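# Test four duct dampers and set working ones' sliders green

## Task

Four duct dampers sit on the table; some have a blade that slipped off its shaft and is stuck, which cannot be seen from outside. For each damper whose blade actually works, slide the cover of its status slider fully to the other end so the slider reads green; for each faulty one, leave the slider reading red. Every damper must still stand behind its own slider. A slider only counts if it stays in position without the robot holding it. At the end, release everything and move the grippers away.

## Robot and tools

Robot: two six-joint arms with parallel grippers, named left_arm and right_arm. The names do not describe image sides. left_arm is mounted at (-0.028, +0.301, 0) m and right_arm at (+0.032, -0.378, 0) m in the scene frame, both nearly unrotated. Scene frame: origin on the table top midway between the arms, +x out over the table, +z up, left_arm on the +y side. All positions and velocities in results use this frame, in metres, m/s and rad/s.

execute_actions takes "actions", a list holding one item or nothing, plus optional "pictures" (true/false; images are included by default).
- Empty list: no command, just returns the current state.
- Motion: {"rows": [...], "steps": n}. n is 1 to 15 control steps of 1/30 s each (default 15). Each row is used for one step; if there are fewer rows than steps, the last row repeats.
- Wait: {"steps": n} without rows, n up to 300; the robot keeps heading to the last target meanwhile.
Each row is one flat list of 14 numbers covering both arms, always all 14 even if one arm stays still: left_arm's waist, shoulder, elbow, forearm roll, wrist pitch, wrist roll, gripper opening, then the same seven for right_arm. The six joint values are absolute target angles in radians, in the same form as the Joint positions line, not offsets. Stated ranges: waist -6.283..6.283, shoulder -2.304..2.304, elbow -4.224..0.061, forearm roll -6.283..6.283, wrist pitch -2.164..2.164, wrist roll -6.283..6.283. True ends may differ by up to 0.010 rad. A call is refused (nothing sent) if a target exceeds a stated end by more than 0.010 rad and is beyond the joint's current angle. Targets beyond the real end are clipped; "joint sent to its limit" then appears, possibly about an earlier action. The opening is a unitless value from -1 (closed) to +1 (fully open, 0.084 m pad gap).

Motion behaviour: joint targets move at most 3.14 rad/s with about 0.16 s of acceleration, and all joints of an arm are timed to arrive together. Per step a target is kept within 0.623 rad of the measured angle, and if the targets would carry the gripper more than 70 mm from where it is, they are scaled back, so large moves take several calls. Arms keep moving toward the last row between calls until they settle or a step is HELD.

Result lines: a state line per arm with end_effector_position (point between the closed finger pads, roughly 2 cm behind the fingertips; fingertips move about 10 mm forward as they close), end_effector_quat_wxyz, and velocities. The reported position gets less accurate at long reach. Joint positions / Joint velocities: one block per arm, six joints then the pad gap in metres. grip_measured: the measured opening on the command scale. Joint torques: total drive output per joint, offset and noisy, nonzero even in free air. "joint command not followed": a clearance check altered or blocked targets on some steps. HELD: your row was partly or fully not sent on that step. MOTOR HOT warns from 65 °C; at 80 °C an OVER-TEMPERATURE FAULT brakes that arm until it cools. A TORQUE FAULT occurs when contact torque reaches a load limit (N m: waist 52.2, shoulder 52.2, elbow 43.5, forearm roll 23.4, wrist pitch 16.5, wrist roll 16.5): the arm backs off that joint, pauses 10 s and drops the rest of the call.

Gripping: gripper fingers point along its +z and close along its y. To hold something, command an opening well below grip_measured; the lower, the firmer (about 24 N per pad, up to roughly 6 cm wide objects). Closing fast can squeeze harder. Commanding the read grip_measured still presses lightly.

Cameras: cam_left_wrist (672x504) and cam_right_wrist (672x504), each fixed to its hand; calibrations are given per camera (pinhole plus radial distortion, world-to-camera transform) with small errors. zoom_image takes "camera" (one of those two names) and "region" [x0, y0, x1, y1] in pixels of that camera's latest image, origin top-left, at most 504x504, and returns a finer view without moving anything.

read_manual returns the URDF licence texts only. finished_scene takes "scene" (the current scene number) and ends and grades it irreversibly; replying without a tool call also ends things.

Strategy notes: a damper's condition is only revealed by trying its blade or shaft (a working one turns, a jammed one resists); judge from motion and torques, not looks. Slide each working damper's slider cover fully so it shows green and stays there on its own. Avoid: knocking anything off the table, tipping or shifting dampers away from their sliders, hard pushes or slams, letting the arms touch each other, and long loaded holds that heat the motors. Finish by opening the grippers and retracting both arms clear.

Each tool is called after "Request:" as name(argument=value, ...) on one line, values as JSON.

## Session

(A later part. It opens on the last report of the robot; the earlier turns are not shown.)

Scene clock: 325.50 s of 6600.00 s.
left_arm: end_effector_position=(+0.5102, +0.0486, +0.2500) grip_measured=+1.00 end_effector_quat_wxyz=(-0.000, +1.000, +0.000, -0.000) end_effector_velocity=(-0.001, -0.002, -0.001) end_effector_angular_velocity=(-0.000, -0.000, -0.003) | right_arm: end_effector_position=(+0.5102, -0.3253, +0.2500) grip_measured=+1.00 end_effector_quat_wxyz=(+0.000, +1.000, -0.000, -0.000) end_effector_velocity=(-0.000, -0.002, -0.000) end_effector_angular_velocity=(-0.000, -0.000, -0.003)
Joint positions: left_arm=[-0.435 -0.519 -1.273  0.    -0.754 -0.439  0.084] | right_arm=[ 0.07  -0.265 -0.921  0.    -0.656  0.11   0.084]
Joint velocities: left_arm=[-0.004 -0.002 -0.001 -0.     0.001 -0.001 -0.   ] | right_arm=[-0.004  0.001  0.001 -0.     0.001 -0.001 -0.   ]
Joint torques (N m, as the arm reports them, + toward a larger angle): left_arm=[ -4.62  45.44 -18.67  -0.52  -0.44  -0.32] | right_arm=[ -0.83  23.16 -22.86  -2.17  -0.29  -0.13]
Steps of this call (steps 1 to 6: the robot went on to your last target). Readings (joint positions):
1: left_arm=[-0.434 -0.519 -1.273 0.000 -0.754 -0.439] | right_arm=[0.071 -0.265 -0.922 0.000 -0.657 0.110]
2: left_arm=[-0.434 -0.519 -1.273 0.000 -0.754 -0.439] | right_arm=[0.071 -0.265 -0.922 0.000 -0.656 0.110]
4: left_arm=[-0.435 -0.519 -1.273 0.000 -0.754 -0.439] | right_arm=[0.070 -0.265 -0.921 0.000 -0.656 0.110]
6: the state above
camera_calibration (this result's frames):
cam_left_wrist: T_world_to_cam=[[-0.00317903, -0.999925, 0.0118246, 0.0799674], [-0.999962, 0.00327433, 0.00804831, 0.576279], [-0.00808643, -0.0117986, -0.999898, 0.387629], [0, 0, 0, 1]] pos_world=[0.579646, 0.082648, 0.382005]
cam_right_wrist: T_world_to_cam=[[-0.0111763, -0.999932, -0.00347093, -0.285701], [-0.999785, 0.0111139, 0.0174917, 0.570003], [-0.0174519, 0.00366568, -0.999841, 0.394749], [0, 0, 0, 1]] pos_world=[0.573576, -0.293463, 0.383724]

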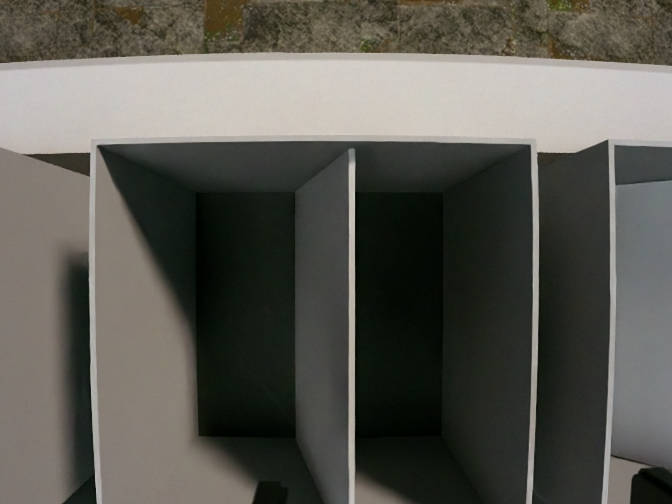

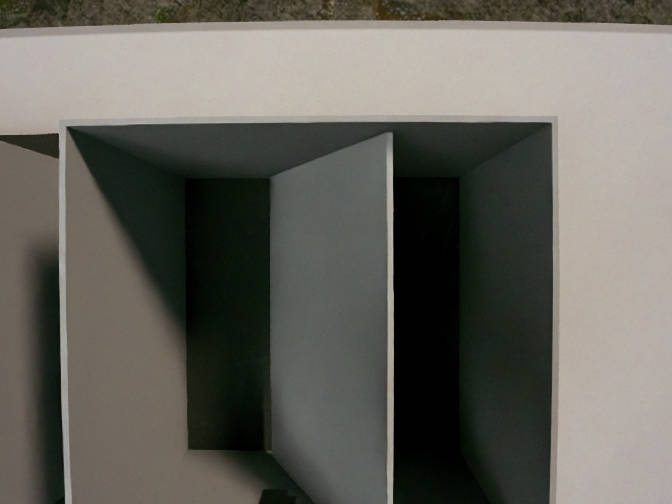

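Request:
execute_actions(actions=[{"rows": [[-0.4365,-0.5310,-1.2690,0,-0.7380,-0.4405,1,0.0694,-0.2789,-0.9167,0,-0.6379,0.1094,1],[-0.4371,-0.5424,-1.2647,0,-0.7224,-0.4411,1,0.0694,-0.2931,-0.9123,0,-0.6193,0.1094,1],[-0.4371,-0.5538,-1.2605,0,-0.7067,-0.4411,1,0.0694,-0.3072,-0.9078,0,-0.6007,0.1094,1],[-0.4371,-0.5652,-1.2563,0,-0.6911,-0.4411,1,0.0694,-0.3214,-0.9034,0,-0.5821,0.1094,1],[-0.4371,-0.5766,-1.2521,0,-0.6755,-0.4411,1,0.0694,-0.3355,-0.8989,0,-0.5634,0.1094,1],[-0.4371,-0.5879,-1.2478,0,-0.6599,-0.4411,1,0.0694,-0.3496,-0.8944,0,-0.5448,0.1094,1],[-0.4371,-0.5993,-1.2436,0,-0.6443,-0.4411,1,0.0694,-0.3638,-0.8900,0,-0.5262,0.1094,1],[-0.4371,-0.6107,-1.2394,0,-0.6286,-0.4411,1,0.0694,-0.3779,-0.8855,0,-0.5076,0.1094,1],[-0.4371,-0.6221,-1.2351,0,-0.6130,-0.4411,1,0.0694,-0.3921,-0.8811,0,-0.4890,0.1094,1],[-0.4371,-0.6335,-1.2309,0,-0.5974,-0.4411,1,0.0694,-0.4062,-0.8766,0,-0.4704,0.1094,1]], "steps": 15}], pictures=false)

Request:
execute_actions(actions=[{"rows": [[-0.4371,-0.6335,-1.2309,0,-0.5974,-0.4411,0.9,0.0694,-0.4062,-0.8766,0,-0.4704,0.1094,0.85],[-0.4371,-0.6335,-1.2309,0,-0.5974,-0.4411,0.8,0.0694,-0.4062,-0.8766,0,-0.4704,0.1094,0.7],[-0.4371,-0.6335,-1.2309,0,-0.5974,-0.4411,0.72,0.0694,-0.4062,-0.8766,0,-0.4704,0.1094,0.6],[-0.4376,-0.6335,-1.2309,0,-0.5974,-0.4416,0.67,0.0694,-0.4062,-0.8766,0,-0.4704,0.1094,0.52],[-0.4382,-0.6335,-1.2309,0,-0.5974,-0.4422,0.62,0.0686,-0.4062,-0.8766,0,-0.4704,0.1086,0.47],[-0.4388,-0.6335,-1.2309,0,-0.5974,-0.4428,0.57,0.0678,-0.4062,-0.8766,0,-0.4704,0.1078,0.42],[-0.4394,-0.6335,-1.2309,0,-0.5974,-0.4434,0.52,0.0670,-0.4062,-0.8766,0,-0.4704,0.1070,0.37],[-0.4400,-0.6335,-1.2309,0,-0.5974,-0.4440,0.47,0.0662,-0.4062,-0.8766,0,-0.4704,0.1062,0.32],[-0.4406,-0.6335,-1.2309,0,-0.5974,-0.4446,0.42,0.0654,-0.4062,-0.8766,0,-0.4704,0.1054,0.27],[-0.4412,-0.6335,-1.2309,0,-0.5974,-0.4452,0.37,0.0646,-0.4062,-0.8766,0,-0.4704,0.1046,0.22],[-0.4418,-0.6335,-1.2309,0,-0.5974,-0.4458,0.32,0.0638,-0.4062,-0.8766,0,-0.4704,0.1038,0.17],[-0.4424,-0.6335,-1.2309,0,-0.5974,-0.4464,0.27,0.0630,-0.4062,-0.8766,0,-0.4704,0.1030,0.12],[-0.4430,-0.6335,-1.2309,0,-0.5974,-0.4470,0.22,0.0622,-0.4062,-0.8766,0,-0.4704,0.1022,0.07],[-0.4436,-0.6335,-1.2309,0,-0.5974,-0.4476,0.17,0.0614,-0.4062,-0.8766,0,-0.4704,0.1014,0.02]], "steps": 15}], pictures=false)

Request:
execute_actions(actions=[{"steps": 10}])

Request:
execute_actions(actions=[{"rows": [[-0.4430,-0.6335,-1.2309,0,-0.5974,-0.4470,0.5,0.0625,-0.4062,-0.8766,0,-0.4704,0.1025,0.4],[-0.4420,-0.6335,-1.2309,0,-0.5974,-0.4460,0.7,0.0640,-0.4062,-0.8766,0,-0.4704,0.1040,0.6],[-0.4410,-0.6335,-1.2309,0,-0.5974,-0.4450,0.85,0.0650,-0.4062,-0.8766,0,-0.4704,0.1050,0.8],[-0.4400,-0.6335,-1.2309,0,-0.5974,-0.4440,0.9,0.0660,-0.4062,-0.8766,0,-0.4704,0.1060,0.85],[-0.4400,-0.6221,-1.2351,0,-0.6130,-0.4440,0.9,0.0660,-0.3921,-0.8811,0,-0.4890,0.1060,0.85],[-0.4400,-0.6050,-1.2415,0,-0.6365,-0.4440,0.9,0.0660,-0.3709,-0.8878,0,-0.5169,0.1060,0.85],[-0.4400,-0.5879,-1.2478,0,-0.6599,-0.4440,0.9,0.0660,-0.3496,-0.8944,0,-0.5448,0.1060,0.85],[-0.4400,-0.5709,-1.2542,0,-0.6833,-0.4440,0.9,0.0660,-0.3284,-0.9011,0,-0.5727,0.1060,0.85],[-0.4400,-0.5538,-1.2605,0,-0.7067,-0.4440,0.9,0.0660,-0.3072,-0.9078,0,-0.6007,0.1060,0.85],[-0.4400,-0.5367,-1.2669,0,-0.7302,-0.4440,0.9,0.0660,-0.2860,-0.9145,0,-0.6286,0.1060,0.85],[-0.4400,-0.5196,-1.2732,0,-0.7536,-0.4440,0.9,0.0660,-0.2648,-0.9212,0,-0.6565,0.1060,0.85],[-0.4380,-0.4900,-1.2600,0,-0.7700,-0.5000,0.6,0.0800,-0.2350,-0.9150,0,-0.6800,0.0700,0.6],[-0.4330,-0.4500,-1.2250,0,-0.7750,-0.5800,0.3,0.1050,-0.2000,-0.8950,0,-0.6950,0.0200,0.3],[-0.4270,-0.4050,-1.1750,0,-0.7700,-0.6700,0,0.1400,-0.1650,-0.8650,0,-0.7000,-0.0400,0],[-0.4210,-0.3580,-1.1220,0,-0.7640,-0.7600,-0.3,0.1710,-0.1290,-0.8340,0,-0.7050,-0.1000,-0.3]], "steps": 15}], pictures=false)

Request:
execute_actions(actions=[{"rows": [[-0.4150,-0.3120,-1.0700,0,-0.7580,-0.8500,-0.6,0.2020,-0.0940,-0.8040,0,-0.7100,-0.1600,-0.6],[-0.4085,-0.2650,-1.0170,0,-0.7520,-0.9400,-1,0.2330,-0.0580,-0.7730,0,-0.7150,-0.2200,-1],[-0.4023,-0.2190,-0.9640,0,-0.7450,-1.0300,-1,0.2640,-0.0220,-0.7420,0,-0.7200,-0.2800,-1],[-0.3961,-0.1722,-0.9115,0,-0.7393,-1.1200,-1,0.2947,0.0131,-0.7117,0,-0.7248,-0.3400,-1],[-0.3876,-0.1500,-0.8700,0,-0.7200,-1.2000,-1,0.3258,0.0150,-0.6900,0,-0.7050,-0.4000,-1],[-0.3791,-0.1300,-0.8300,0,-0.7000,-1.2800,-1,0.3569,0.0130,-0.6680,0,-0.6810,-0.4600,-1],[-0.3707,-0.1150,-0.7900,0,-0.6750,-1.3600,-1,0.3881,0.0100,-0.6465,0,-0.6565,-0.5200,-1],[-0.3622,-0.1030,-0.7510,0,-0.6480,-1.4400,-1,0.4192,0.0060,-0.6248,0,-0.6308,-0.5800,-1],[-0.3537,-0.0920,-0.7125,0,-0.6205,-1.5200,-1,0.4503,0.0020,-0.6030,0,-0.6050,-0.6400,-1],[-0.3452,-0.0815,-0.6740,0,-0.5925,-1.6000,-1,0.4814,-0.0020,-0.5813,0,-0.5793,-0.7000,-1],[-0.3367,-0.0712,-0.6350,0,-0.5638,-1.6750,-1,0.5125,-0.0058,-0.5596,0,-0.5538,-0.7600,-1],[-0.3283,-0.0610,-0.5963,0,-0.5353,-1.7450,-1,0.5437,-0.0095,-0.5379,0,-0.5284,-0.8150,-1],[-0.3198,-0.0507,-0.5575,0,-0.5068,-1.8150,-1,0.5748,-0.0133,-0.5161,0,-0.5028,-0.8700,-1],[-0.3113,-0.0405,-0.5187,0,-0.4782,-1.8861,-1,0.6059,-0.0170,-0.4944,0,-0.4774,-0.9249,-1]], "steps": 15}], pictures=false)

Request:
execute_actions(actions=[{"steps": 14}])

Scene clock: 433.53 s of 6600.00 s.
left_arm: end_effector_position=(+0.5091, +0.0478, +0.1663) grip_measured=+1.00 end_effector_quat_wxyz=(-0.000, +1.000, +0.000, -0.001) end_effector_velocity=(+0.016, -0.008, +0.005) end_effector_angular_velocity=(-0.024, -0.052, +0.000) | right_arm: end_effector_position=(+0.5097, -0.3257, +0.1667) grip_measured=+1.00 end_effector_quat_wxyz=(+0.000, +1.000, -0.000, -0.001) end_effector_velocity=(+0.015, +0.002, -0.005) end_effector_angular_velocity=(+0.005, -0.047, -0.001)
Joint positions: left_arm=[-0.437 -0.633 -1.231 -0.    -0.6   -0.441  0.084] | right_arm=[ 0.069 -0.405 -0.876 -0.    -0.474  0.109  0.084]
Joint velocities: left_arm=[ 0.    -0.001 -0.015  0.001  0.043 -0.001  0.   ] | right_arm=[-0.    -0.017 -0.01   0.001  0.055  0.     0.   ]
Joint torques (N m, as the arm reports them, + toward a larger angle): left_arm=[ -3.93  51.21 -18.12  -0.72  -0.49  -0.27] | right_arm=[ -0.55  24.57 -23.02  -1.99  -0.17  -0.37]
Steps of this call (steps 1 to 15: the robot went on to your last target; steps 16 to 90: nothing new was sent; then 104.53 s passed at rest; steps 91 to 105: all 15 steps of this action). Readings (joint positions):
91: left_arm=[-0.436 -0.520 -1.273 0.000 -0.753 -0.440] | right_arm=[0.069 -0.265 -0.921 0.000 -0.656 0.109]
92: left_arm=[-0.436 -0.522 -1.273 0.000 -0.749 -0.440] | right_arm=[0.069 -0.268 -0.921 0.000 -0.651 0.109]
94: left_arm=[-0.437 -0.536 -1.268 0.000 -0.728 -0.441] | right_arm=[0.069 -0.286 -0.915 0.000 -0.627 0.109]
98: left_arm=[-0.437 -0.581 -1.250 -0.000 -0.670 -0.441] | right_arm=[0.069 -0.340 -0.897 -0.000 -0.558 0.109]
105: the state above

Scene clock: 434.03 s of 6600.00 s.
left_arm: end_effector_position=(+0.5087, +0.0442, +0.1664) grip_measured=+0.17 end_effector_quat_wxyz=(+0.000, +1.000, -0.000, +0.001) end_effector_velocity=(-0.004, -0.005, -0.004) end_effector_angular_velocity=(+0.002, +0.002, +0.003) | right_arm: end_effector_position=(+0.5108, -0.3284, +0.1664) grip_measured=+0.29 end_effector_quat_wxyz=(-0.000, +1.000, +0.000, +0.000) end_effector_velocity=(+0.002, -0.012, -0.000) end_effector_angular_velocity=(-0.001, -0.004, +0.000)
Joint positions: left_arm=[-0.443 -0.633 -1.231 -0.    -0.597 -0.447  0.052] | right_arm=[ 0.063 -0.406 -0.877  0.    -0.471  0.102  0.056]
Joint velocities: left_arm=[-0.011 -0.003  0.005  0.002  0.006 -0.016 -0.013] | right_arm=[-0.024 -0.001 -0.001 -0.002  0.004 -0.022  0.   ]
Joint torques (N m, as the arm reports them, + toward a larger angle): left_arm=[ -1.28  43.24 -14.2   -0.2   -1.57  -0.5 ] | right_arm=[ -3.73  19.7  -17.87  -3.47   0.07   0.06]
Steps of this call (steps 1 to 15: all 15 steps of this action). Readings (joint positions):
1: left_arm=[-0.437 -0.633 -1.231 -0.000 -0.599 -0.441] | right_arm=[0.069 -0.405 -0.877 -0.000 -0.472 0.109]
2: left_arm=[-0.437 -0.632 -1.231 0.000 -0.598 -0.441] | right_arm=[0.069 -0.405 -0.877 0.000 -0.471 0.109]
4: left_arm=[-0.437 -0.633 -1.232 -0.000 -0.598 -0.441] | right_arm=[0.069 -0.405 -0.877 0.000 -0.471 0.109]
8: left_arm=[-0.439 -0.633 -1.232 -0.000 -0.597 -0.443] | right_arm=[0.068 -0.406 -0.877 -0.000 -0.471 0.108]
15: the state above

Scene clock: 434.37 s of 6600.00 s.
left_arm: end_effector_position=(+0.5082, +0.0440, +0.1660) grip_measured=+0.17 end_effector_quat_wxyz=(+0.000, +1.000, +0.000, +0.000) end_effector_velocity=(-0.001, -0.000, -0.000) end_effector_angular_velocity=(+0.000, +0.002, -0.000) | right_arm: end_effector_position=(+0.5109, -0.3293, +0.1663) grip_measured=+0.29 end_effector_quat_wxyz=(-0.000, +1.000, -0.000, +0.000) end_effector_velocity=(+0.000, -0.001, +0.000) end_effector_angular_velocity=(-0.000, -0.001, -0.001)
Joint positions: left_arm=[-0.443 -0.633 -1.231  0.    -0.597 -0.448  0.051] | right_arm=[ 0.062 -0.406 -0.877  0.    -0.47   0.101  0.056]
Joint velocities: left_arm=[-0.001  0.     0.001 -0.    -0.001 -0.001 -0.   ] | right_arm=[-0.001  0.001  0.    -0.     0.     0.     0.   ]
Joint torques (N m, as the arm reports them, + toward a larger angle): left_arm=[ -2.62  42.97 -13.81  -0.45  -1.95  -0.42] | right_arm=[ -2.3   21.83 -17.48  -3.82   0.37  -0.05]
Steps of this call (steps 1 to 10: the robot went on to your last target). Readings (joint positions):
1: left_arm=[-0.443 -0.633 -1.231 0.000 -0.597 -0.447] | right_arm=[0.063 -0.406 -0.877 0.000 -0.470 0.102]
2: left_arm=[-0.443 -0.633 -1.231 0.000 -0.597 -0.447] | right_arm=[0.062 -0.406 -0.877 0.000 -0.470 0.101]
4: left_arm=[-0.443 -0.633 -1.231 0.000 -0.597 -0.448] | right_arm=[0.062 -0.406 -0.877 0.000 -0.470 0.101]
8: left_arm=[-0.443 -0.633 -1.231 0.000 -0.597 -0.448] | right_arm=[0.062 -0.406 -0.877 0.000 -0.470 0.101]
10: the state above
camera_calibration (this result's frames):
cam_left_wrist: T_world_to_cam=[[-0.00355756, -0.999922, 0.0119977, 0.0764841], [-0.999964, 0.00364934, 0.00763726, 0.575038], [-0.00768045, -0.0119701, -0.999899, 0.303369], [0, 0, 0, 1]] pos_world=[0.577619, 0.078011, 0.298029]
cam_right_wrist: T_world_to_cam=[[-0.0113682, -0.999929, -0.00360053, -0.289843], [-0.999796, 0.0113064, 0.0167317, 0.572385], [-0.0166898, 0.00379001, -0.999854, 0.310776], [0, 0, 0, 1]] pos_world=[0.57416, -0.297472, 0.30011]

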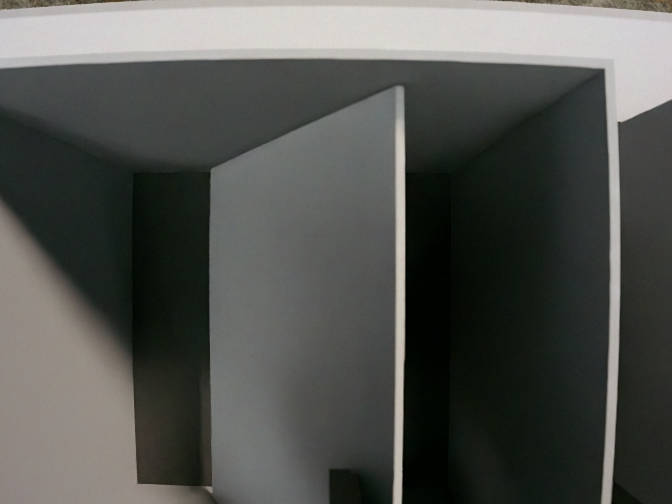

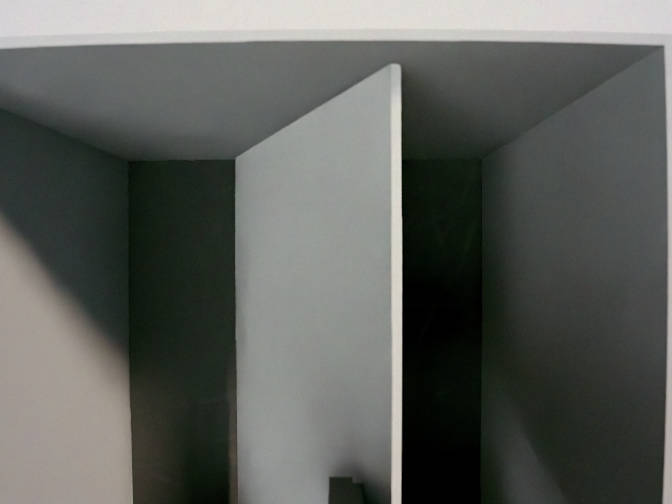

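Scene clock: 434.87 s of 6600.00 s.
left_arm: end_effector_position=(+0.5057, +0.0488, +0.2622) grip_measured=+0.39 end_effector_quat_wxyz=(+0.003, +1.000, +0.028, +0.005) end_effector_velocity=(-0.101, +0.084, +0.306) end_effector_angular_velocity=(-0.097, -0.169, +1.315) | right_arm: end_effector_position=(+0.5042, -0.3193, +0.2605) grip_measured=+0.27 end_effector_quat_wxyz=(-0.000, +0.999, +0.032, +0.004) end_effector_velocity=(-0.179, +0.218, +0.279) end_effector_angular_velocity=(+0.004, -0.096, +1.538)
Joint positions: left_arm=[-0.438 -0.489 -1.259  0.    -0.758 -0.498  0.06 ] | right_arm=[ 0.084 -0.233 -0.909 -0.    -0.668  0.06   0.055]
Joint velocities: left_arm=[ 0.056  0.75   0.336  0.    -0.22  -1.259 -0.18 ] | right_arm=[ 0.502  0.797  0.258 -0.    -0.443 -1.036 -0.207]
Joint torques (N m, as the arm reports them, + toward a larger angle): left_arm=[ -1.88  58.38 -12.39  -0.76  -0.46  -1.84] | right_arm=[ 19.62  23.16 -10.64  -2.53  -0.43  -1.27]
Steps of this call (steps 1 to 15: all 15 steps of this action). Readings (joint positions):
1: left_arm=[-0.443 -0.634 -1.231 0.000 -0.598 -0.448] | right_arm=[0.062 -0.406 -0.877 0.000 -0.470 0.101]
2: left_arm=[-0.443 -0.634 -1.230 0.000 -0.599 -0.447] | right_arm=[0.062 -0.406 -0.877 -0.000 -0.470 0.102]
4: left_arm=[-0.442 -0.634 -1.229 0.000 -0.599 -0.446] | right_arm=[0.063 -0.407 -0.876 -0.000 -0.470 0.104]
8: left_arm=[-0.440 -0.614 -1.236 -0.000 -0.629 -0.444] | right_arm=[0.065 -0.382 -0.883 -0.000 -0.505 0.106]
15: the state above

Scene clock: 435.37 s of 6600.00 s.
left_arm: end_effector_position=(+0.3521, +0.1608, +0.2401) grip_measured=-1.00 end_effector_quat_wxyz=(-0.000, +0.831, +0.556, -0.000) end_effector_velocity=(-0.290, +0.206, -0.246) end_effector_angular_velocity=(+0.004, +0.007, +2.306) | right_arm: end_effector_position=(+0.3353, -0.1934, +0.2265) grip_measured=-1.00 end_effector_quat_wxyz=(-0.000, +0.799, +0.602, -0.001) end_effector_velocity=(-0.322, +0.191, -0.262) end_effector_angular_velocity=(+0.004, -0.000, +2.631)
Joint positions: left_arm=[-0.35  -0.106 -0.705 -0.    -0.6   -1.534  0.   ] | right_arm=[ 0.507 -0.009 -0.564 -0.    -0.557 -0.745  0.   ]
Joint velocities: left_arm=[ 0.228  0.384  1.104 -0.     0.712 -2.078  0.   ] | right_arm=[ 0.93  -0.088  0.656  0.     0.746 -1.701  0.   ]
Joint torques (N m, as the arm reports them, + toward a larger angle): left_arm=[ -3.14  24.92 -17.81  -0.86  -0.34  -0.16] | right_arm=[  2.53  17.12 -21.72  -2.53  -0.61   0.38]
Steps of this call (steps 1 to 15: all 15 steps of this action). Readings (joint positions):
1: left_arm=[-0.436 -0.462 -1.243 0.000 -0.763 -0.550] | right_arm=[0.105 -0.205 -0.896 -0.000 -0.681 0.021]
2: left_arm=[-0.432 -0.429 -1.215 0.000 -0.765 -0.613] | right_arm=[0.130 -0.176 -0.875 0.000 -0.690 -0.025]
4: left_arm=[-0.422 -0.360 -1.136 0.000 -0.763 -0.749] | right_arm=[0.182 -0.117 -0.824 0.000 -0.703 -0.121]
8: left_arm=[-0.401 -0.234 -0.974 -0.000 -0.737 -1.022] | right_arm=[0.292 -0.020 -0.723 0.000 -0.707 -0.334]
15: the state above

Scene clock: 435.83 s of 6600.00 s.
left_arm: end_effector_position=(+0.3008, +0.1940, +0.2003) grip_measured=-1.00 end_effector_quat_wxyz=(+0.000, +0.707, +0.707, +0.000) end_effector_velocity=(-0.004, +0.002, -0.002) end_effector_angular_velocity=(+0.001, +0.004, +0.008) | right_arm: end_effector_position=(+0.3007, -0.1760, +0.2002) grip_measured=-1.00 end_effector_quat_wxyz=(+0.000, +0.708, +0.707, +0.000) end_effector_velocity=(-0.002, -0.000, -0.001) end_effector_angular_velocity=(-0.001, +0.002, +0.008)
Joint positions: left_arm=[-0.312 -0.041 -0.52   0.    -0.478 -1.885  0.   ] | right_arm=[ 0.605 -0.017 -0.495 -0.    -0.477 -0.924  0.   ]
Joint velocities: left_arm=[ 0.001  0.002  0.008  0.     0.002 -0.007  0.   ] | right_arm=[ 0.004  0.001  0.004  0.     0.001 -0.004  0.   ]
Joint torques (N m, as the arm reports them, + toward a larger angle): left_arm=[ -4.33  21.34 -16.39  -0.86  -0.47  -0.26] | right_arm=[ -1.02  13.88 -22.15  -2.19   0.    -0.13]
Steps of this call (steps 1 to 14: the robot went on to your last target). Readings (joint positions):
1: left_arm=[-0.342 -0.093 -0.668 -0.000 -0.576 -1.603] | right_arm=[0.538 -0.012 -0.542 -0.000 -0.533 -0.800]
2: left_arm=[-0.335 -0.081 -0.632 -0.000 -0.552 -1.671] | right_arm=[0.564 -0.014 -0.523 -0.000 -0.512 -0.848]
4: left_arm=[-0.321 -0.058 -0.567 -0.000 -0.511 -1.792] | right_arm=[0.595 -0.017 -0.501 -0.000 -0.488 -0.901]
8: left_arm=[-0.312 -0.042 -0.523 -0.000 -0.482 -1.877] | right_arm=[0.604 -0.017 -0.496 -0.000 -0.478 -0.922]
14: the state above
camera_calibration (this result's frames):
cam_left_wrist: T_world_to_cam=[[0.999907, -0.0046512, 0.0128008, -0.269722], [-0.00475717, -0.999955, 0.00826018, 0.262012], [0.0127618, -0.00832031, -0.999884, 0.331007], [0, 0, 0, 1]] pos_world=[0.26672, 0.263499, 0.332257]
cam_right_wrist: T_world_to_cam=[[0.999916, -0.0126441, -0.00300963, -0.269264], [-0.0125911, -0.999775, 0.0170435, -0.114924], [-0.00322445, -0.0170041, -0.99985, 0.332907], [0, 0, 0, 1]] pos_world=[0.268867, -0.112642, 0.334006]

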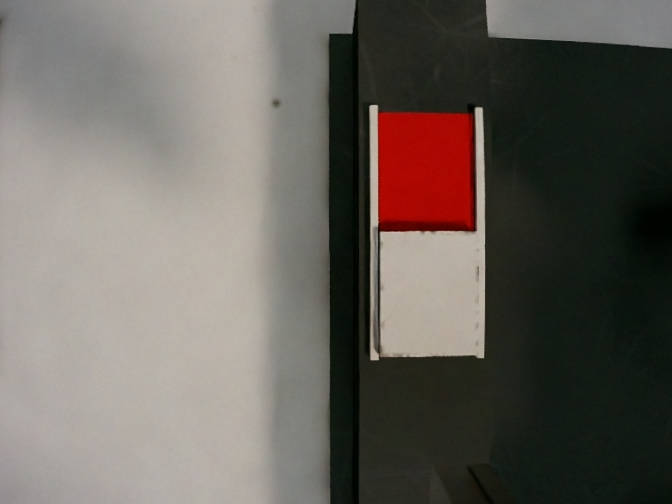

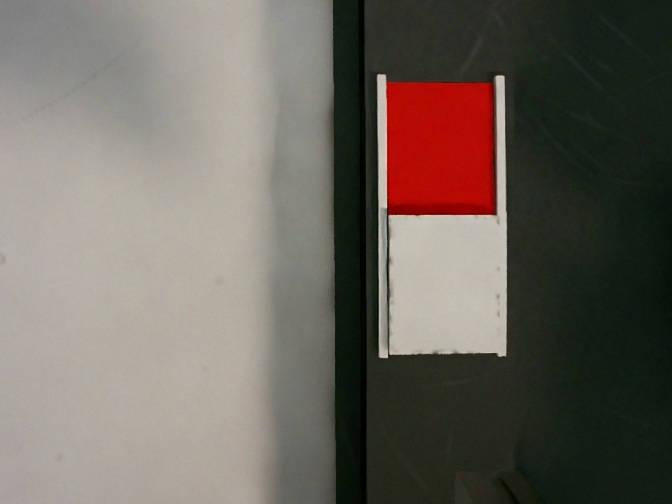

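Request:
zoom_image(camera="cam_left_wrist", region=[340, 90, 520, 380])

Request:
zoom_image(camera="cam_right_wrist", region=[350, 60, 540, 380])

Region (340, 90, 520, 380) of cam_left_wrist's 672x504 image, scaled by 1.738, with more detail than that image has; it fills the left 313 columns of this view, and the rest is white.

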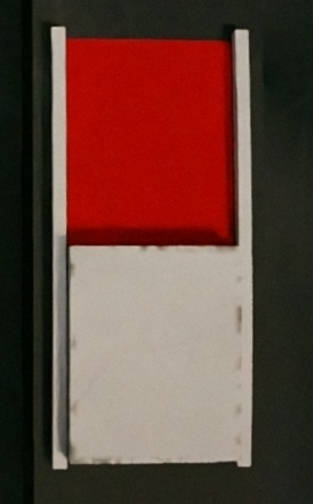

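Region (350, 60, 540, 380) of cam_right_wrist's 672x504 image, scaled by 1.575, with more detail than that image has; it fills the left 299 columns of this view, and the rest is white.

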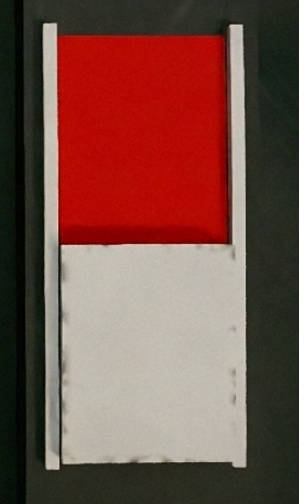

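Request:
zoom_image(camera="cam_left_wrist", region=[410, 444, 530, 504])

Request:
zoom_image(camera="cam_right_wrist", region=[430, 444, 550, 504])

Region (410, 444, 530, 504) of cam_left_wrist's 672x504 image, scaled by 4.200, with more detail than that image has.

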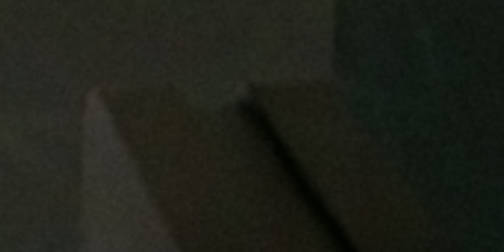

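Region (430, 444, 550, 504) of cam_right_wrist's 672x504 image, scaled by 4.200, with more detail than that image has.

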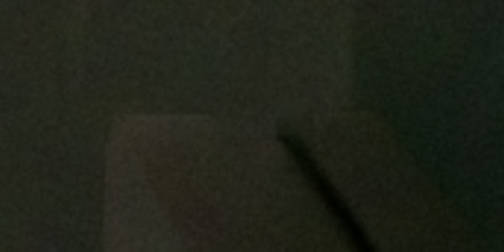

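Request:
execute_actions(actions=[{"rows": [[-0.3102,-0.0667,-0.5177,0,-0.4510,-1.8850,-1,0.6059,-0.0438,-0.4933,0,-0.4494,-0.9249,-1],[-0.3089,-0.0981,-0.5164,0,-0.4183,-1.8837,-1,0.6059,-0.0760,-0.4919,0,-0.4159,-0.9249,-1],[-0.3077,-0.1295,-0.5152,0,-0.3857,-1.8825,-1,0.6059,-0.1083,-0.4906,0,-0.3823,-0.9249,-1],[-0.3064,-0.1610,-0.5140,0,-0.3530,-1.8812,-1,0.6059,-0.1405,-0.4892,0,-0.3488,-0.9249,-1],[-0.3051,-0.1924,-0.5127,0,-0.3203,-1.8799,-1,0.6059,-0.1727,-0.4879,0,-0.3152,-0.9249,-1],[-0.3038,-0.2238,-0.5115,0,-0.2877,-1.8786,-1,0.6059,-0.2049,-0.4866,0,-0.2817,-0.9249,-1],[-0.3027,-0.2500,-0.5105,0,-0.2604,-1.8775,-1,0.6059,-0.2317,-0.4854,0,-0.2537,-0.9249,-1],[-0.3019,-0.2710,-0.5096,0,-0.2387,-1.8767,-1,0.6059,-0.2532,-0.4845,0,-0.2314,-0.9249,-1],[-0.3012,-0.2867,-0.5090,0,-0.2223,-1.8760,-1,0.6059,-0.2693,-0.4839,0,-0.2146,-0.9249,-1],[-0.3008,-0.2972,-0.5086,0,-0.2114,-1.8756,-1,0.6059,-0.2800,-0.4834,0,-0.2034,-0.9249,-1],[-0.3006,-0.3024,-0.5084,0,-0.2060,-1.8754,-1,0.6059,-0.2854,-0.4832,0,-0.1978,-0.9249,-1]], "steps": 15}], pictures=false)

Request:
execute_actions(actions=[{"steps": 4}], pictures=false)

Request:
execute_actions(actions=[{"rows": [[-0.2918,-0.3007,-0.5059,0,-0.2052,-1.8666,-1,0.6133,-0.2889,-0.4884,0,-0.1995,-0.9175,-1],[-0.2829,-0.2990,-0.5034,0,-0.2044,-1.8577,-1,0.6207,-0.2924,-0.4936,0,-0.2012,-0.9101,-1],[-0.2740,-0.2974,-0.5011,0,-0.2036,-1.8488,-1,0.6281,-0.2960,-0.4989,0,-0.2029,-0.9027,-1],[-0.2651,-0.2959,-0.4988,0,-0.2029,-1.8399,-1,0.6353,-0.2995,-0.5042,0,-0.2046,-0.8955,-1],[-0.2561,-0.2944,-0.4965,0,-0.2021,-1.8309,-1,0.6425,-0.3031,-0.5095,0,-0.2064,-0.8883,-1],[-0.2471,-0.2930,-0.4944,0,-0.2014,-1.8219,-1,0.6496,-0.3067,-0.5149,0,-0.2082,-0.8812,-1],[-0.2381,-0.2916,-0.4923,0,-0.2007,-1.8129,-1,0.6566,-0.3104,-0.5204,0,-0.2100,-0.8742,-1],[-0.2290,-0.2902,-0.4903,0,-0.2001,-1.8038,-1,0.6635,-0.3140,-0.5259,0,-0.2119,-0.8673,-1],[-0.2199,-0.2889,-0.4884,0,-0.1995,-1.7946,-1,0.6704,-0.3177,-0.5314,0,-0.2138,-0.8604,-1],[-0.2107,-0.2877,-0.4865,0,-0.1989,-1.7855,-1,0.6771,-0.3214,-0.5371,0,-0.2157,-0.8537,-1],[-0.2015,-0.2865,-0.4848,0,-0.1983,-1.7763,-1,0.6838,-0.3251,-0.5427,0,-0.2176,-0.8470,-1],[-0.1923,-0.2853,-0.4831,0,-0.1977,-1.7671,-1,0.6904,-0.3288,-0.5484,0,-0.2196,-0.8404,-1],[-0.1830,-0.2842,-0.4815,0,-0.1972,-1.7578,-1,0.6970,-0.3326,-0.5542,0,-0.2216,-0.8338,-1],[-0.1737,-0.2832,-0.4799,0,-0.1967,-1.7485,-1,0.7034,-0.3364,-0.5600,0,-0.2236,-0.8274,-1],[-0.1643,-0.2822,-0.4785,0,-0.1963,-1.7391,-1,0.7098,-0.3402,-0.5659,0,-0.2256,-0.8210,-1]], "steps": 15}], pictures=false)

Request:
execute_actions(actions=[{"rows": [[-0.1558,-0.2813,-0.4772,0,-0.1959,-1.7306,-1,0.7155,-0.3437,-0.5712,0,-0.2275,-0.8153,-1],[-0.1481,-0.2806,-0.4761,0,-0.1955,-1.7229,-1,0.7206,-0.3469,-0.5761,0,-0.2292,-0.8102,-1],[-0.1421,-0.2801,-0.4753,0,-0.1953,-1.7169,-1,0.7245,-0.3493,-0.5799,0,-0.2306,-0.8063,-1],[-0.1378,-0.2797,-0.4748,0,-0.1951,-1.7126,-1,0.7273,-0.3511,-0.5827,0,-0.2316,-0.8035,-1],[-0.1343,-0.2794,-0.4743,0,-0.1949,-1.7091,-1,0.7295,-0.3525,-0.5848,0,-0.2323,-0.8013,-1]], "steps": 15}])

Scene clock: 556.33 s of 6600.00 s.
left_arm: end_effector_position=(+0.3057, +0.1963, +0.1064) grip_measured=-1.00 end_effector_quat_wxyz=(-0.001, +0.707, +0.707, -0.000) end_effector_velocity=(+0.015, -0.004, -0.008) end_effector_angular_velocity=(-0.014, -0.044, -0.000) | right_arm: end_effector_position=(+0.3040, -0.1732, +0.1065) grip_measured=-1.00 end_effector_quat_wxyz=(-0.000, +0.707, +0.707, -0.001) end_effector_velocity=(+0.011, +0.008, -0.011) end_effector_angular_velocity=(+0.024, -0.031, -0.000)
Joint positions: left_arm=[-0.301 -0.3   -0.508 -0.    -0.21  -1.876  0.   ] | right_arm=[ 0.606 -0.282 -0.483 -0.    -0.202 -0.925  0.   ]
Joint velocities: left_arm=[ 0.002 -0.03  -0.012  0.     0.064  0.002  0.   ] | right_arm=[-0.    -0.038 -0.011  0.     0.067 -0.     0.   ]
Joint torques (N m, as the arm reports them, + toward a larger angle): left_arm=[ -4.03  32.88 -12.98  -1.04  -0.72  -0.25] | right_arm=[ -0.67  19.43 -15.32  -1.89  -0.52  -0.08]
Steps of this call (steps 1 to 30: the robot went on to your last target; steps 31 to 90: nothing new was sent; then 117.00 s passed at rest; steps 91 to 105: all 15 steps of this action). Readings (joint positions):
91: left_arm=[-0.311 -0.041 -0.519 -0.000 -0.478 -1.886] | right_arm=[0.606 -0.017 -0.494 -0.000 -0.477 -0.925]
92: left_arm=[-0.311 -0.045 -0.519 0.000 -0.472 -1.886] | right_arm=[0.606 -0.022 -0.495 0.000 -0.471 -0.925]
94: left_arm=[-0.310 -0.079 -0.518 0.000 -0.436 -1.884] | right_arm=[0.606 -0.056 -0.494 0.000 -0.434 -0.925]
98: left_arm=[-0.305 -0.193 -0.513 0.000 -0.321 -1.880] | right_arm=[0.606 -0.172 -0.488 0.000 -0.317 -0.925]
105: the state above

Scene clock: 556.47 s of 6600.00 s.
left_arm: end_effector_position=(+0.3065, +0.1961, +0.1061) grip_measured=-1.00 end_effector_quat_wxyz=(+0.001, +0.707, +0.707, +0.000) end_effector_velocity=(-0.000, +0.000, -0.002) end_effector_angular_velocity=(+0.000, +0.001, -0.001) | right_arm: end_effector_position=(+0.3046, -0.1728, +0.1060) grip_measured=-1.00 end_effector_quat_wxyz=(+0.000, +0.707, +0.707, +0.000) end_effector_velocity=(-0.000, -0.000, -0.003) end_effector_angular_velocity=(-0.001, +0.001, -0.000)
Joint positions: left_arm=[-0.301 -0.301 -0.509  0.    -0.207 -1.875  0.   ] | right_arm=[ 0.606 -0.284 -0.484  0.    -0.198 -0.925  0.   ]
Joint velocities: left_arm=[ 0.    -0.006  0.     0.     0.006  0.001  0.   ] | right_arm=[-0.    -0.008  0.    -0.     0.007  0.     0.   ]
Joint torques (N m, as the arm reports them, + toward a larger angle): left_arm=[ -4.83  28.08 -13.04  -1.1   -0.53  -0.26] | right_arm=[ -0.18  17.2  -15.48  -2.74  -0.02  -0.5 ]
Steps of this call (steps 1 to 4: the robot went on to your last target). Readings (joint positions):
1: left_arm=[-0.301 -0.300 -0.508 -0.000 -0.208 -1.875] | right_arm=[0.606 -0.283 -0.483 -0.000 -0.200 -0.925]
2: left_arm=[-0.301 -0.301 -0.509 0.000 -0.207 -1.875] | right_arm=[0.606 -0.284 -0.483 0.000 -0.199 -0.925]
4: the state above

Scene clock: 556.97 s of 6600.00 s.
left_arm: end_effector_position=(+0.3063, +0.2363, +0.1056) grip_measured=-1.00 end_effector_quat_wxyz=(+0.000, +0.707, +0.707, +0.000) end_effector_velocity=(+0.000, +0.096, -0.000) end_effector_angular_velocity=(+0.000, +0.000, +0.001) | right_arm: end_effector_position=(+0.3044, -0.1327, +0.1056) grip_measured=-1.00 end_effector_quat_wxyz=(+0.000, +0.707, +0.707, +0.000) end_effector_velocity=(+0.000, +0.097, +0.000) end_effector_angular_velocity=(+0.001, -0.001, +0.000)
Joint positions: left_arm=[-0.188 -0.285 -0.483 -0.    -0.198 -1.763  0.   ] | right_arm=[ 0.694 -0.331 -0.552 -0.    -0.221 -0.837  0.   ]
Joint velocities: left_arm=[0.277 0.031 0.048 0.    0.016 0.275 0.   ] | right_arm=[ 0.195 -0.112 -0.172  0.    -0.059  0.195  0.   ]
Joint torques (N m, as the arm reports them, + toward a larger angle): left_arm=[ -2.29  25.89 -12.91  -0.91  -0.55  -0.14] | right_arm=[ -1.09  19.38 -16.35  -3.47  -0.27  -0.11]
Steps of this call (steps 1 to 15: all 15 steps of this action). Readings (joint positions):
1: left_arm=[-0.301 -0.301 -0.509 0.000 -0.206 -1.875] | right_arm=[0.606 -0.284 -0.484 0.000 -0.198 -0.925]
2: left_arm=[-0.298 -0.301 -0.508 0.000 -0.206 -1.872] | right_arm=[0.608 -0.286 -0.485 -0.000 -0.199 -0.922]
4: left_arm=[-0.286 -0.299 -0.504 0.000 -0.205 -1.860] | right_arm=[0.619 -0.291 -0.492 -0.000 -0.201 -0.912]
8: left_arm=[-0.252 -0.293 -0.496 -0.000 -0.202 -1.827] | right_arm=[0.646 -0.305 -0.513 -0.000 -0.208 -0.885]
15: the state above

Scene clock: 557.47 s of 6600.00 s.
left_arm: end_effector_position=(+0.3062, +0.2547, +0.1055) grip_measured=-1.00 end_effector_quat_wxyz=(+0.000, +0.707, +0.707, +0.000) end_effector_velocity=(+0.000, +0.001, +0.000) end_effector_angular_velocity=(-0.000, -0.001, +0.001) | right_arm: end_effector_position=(+0.3043, -0.1146, +0.1055) grip_measured=-1.00 end_effector_quat_wxyz=(+0.000, +0.707, +0.707, -0.000) end_effector_velocity=(+0.000, +0.001, +0.000) end_effector_angular_velocity=(+0.000, -0.000, -0.000)
Joint positions: left_arm=[-0.135 -0.279 -0.474  0.    -0.195 -1.709  0.   ] | right_arm=[ 0.729 -0.352 -0.585 -0.    -0.232 -0.801  0.   ]
Joint velocities: left_arm=[0.002 0.    0.    0.    0.001 0.001 0.   ] | right_arm=[ 0.001 -0.    -0.001  0.    -0.     0.001  0.   ]
Joint torques (N m, as the arm reports them, + toward a larger angle): left_arm=[ -3.44  25.28 -11.71  -0.89  -0.69  -0.27] | right_arm=[  0.03  18.37 -16.82  -2.27  -0.02  -0.35]
Steps of this call (steps 1 to 15: all 15 steps of this action). Readings (joint positions):
1: left_arm=[-0.179 -0.284 -0.481 -0.000 -0.197 -1.754] | right_arm=[0.700 -0.335 -0.557 -0.000 -0.223 -0.831]
2: left_arm=[-0.170 -0.283 -0.480 -0.000 -0.197 -1.744] | right_arm=[0.706 -0.338 -0.563 -0.000 -0.225 -0.824]
4: left_arm=[-0.153 -0.281 -0.477 0.000 -0.196 -1.728] | right_arm=[0.717 -0.345 -0.573 0.000 -0.228 -0.813]
8: left_arm=[-0.136 -0.280 -0.475 0.000 -0.195 -1.711] | right_arm=[0.728 -0.352 -0.584 0.000 -0.232 -0.803]
15: the state above
camera_calibration (this result's frames):
cam_left_wrist: T_world_to_cam=[[0.99992, -0.00380511, 0.0120256, -0.273771], [-0.00390143, -0.99996, 0.0079959, 0.32328], [0.0119947, -0.00804218, -0.999896, 0.236805], [0, 0, 0, 1]] pos_world=[0.272171, 0.32413, 0.237488]
cam_right_wrist: T_world_to_cam=[[0.999925, -0.0116918, -0.00351425, -0.272271], [-0.0116288, -0.99978, 0.017445, -0.0522688], [-0.00371744, -0.0174028, -0.999842, 0.239364], [0, 0, 0, 1]] pos_world=[0.272533, -0.0512751, 0.239282]

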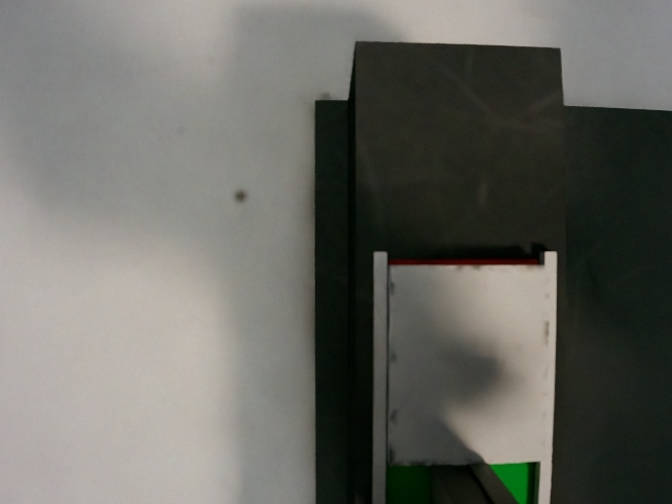

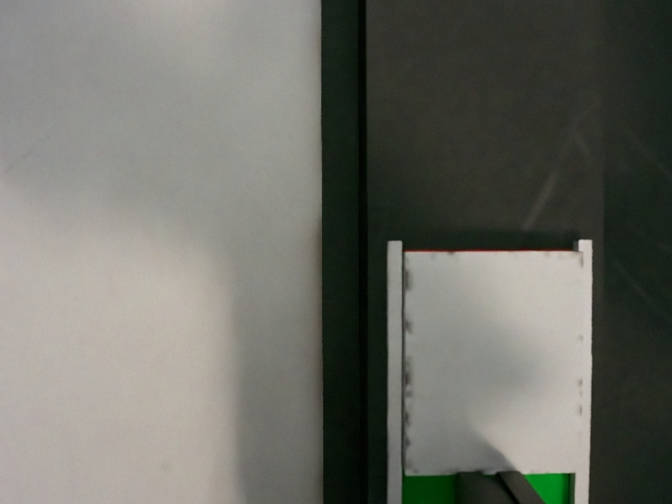

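Request:
zoom_image(camera="cam_left_wrist", region=[365, 235, 465, 285])

Request:
zoom_image(camera="cam_right_wrist", region=[380, 225, 480, 275])

Region (365, 235, 465, 285) of cam_left_wrist's 672x504 image, scaled by 5.040, with more detail than that image has.

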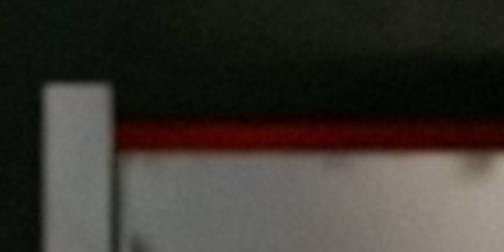

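Region (380, 225, 480, 275) of cam_right_wrist's 672x504 image, scaled by 5.040, with more detail than that image has.

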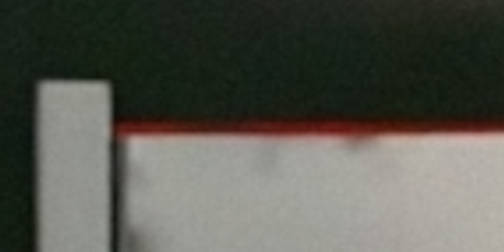

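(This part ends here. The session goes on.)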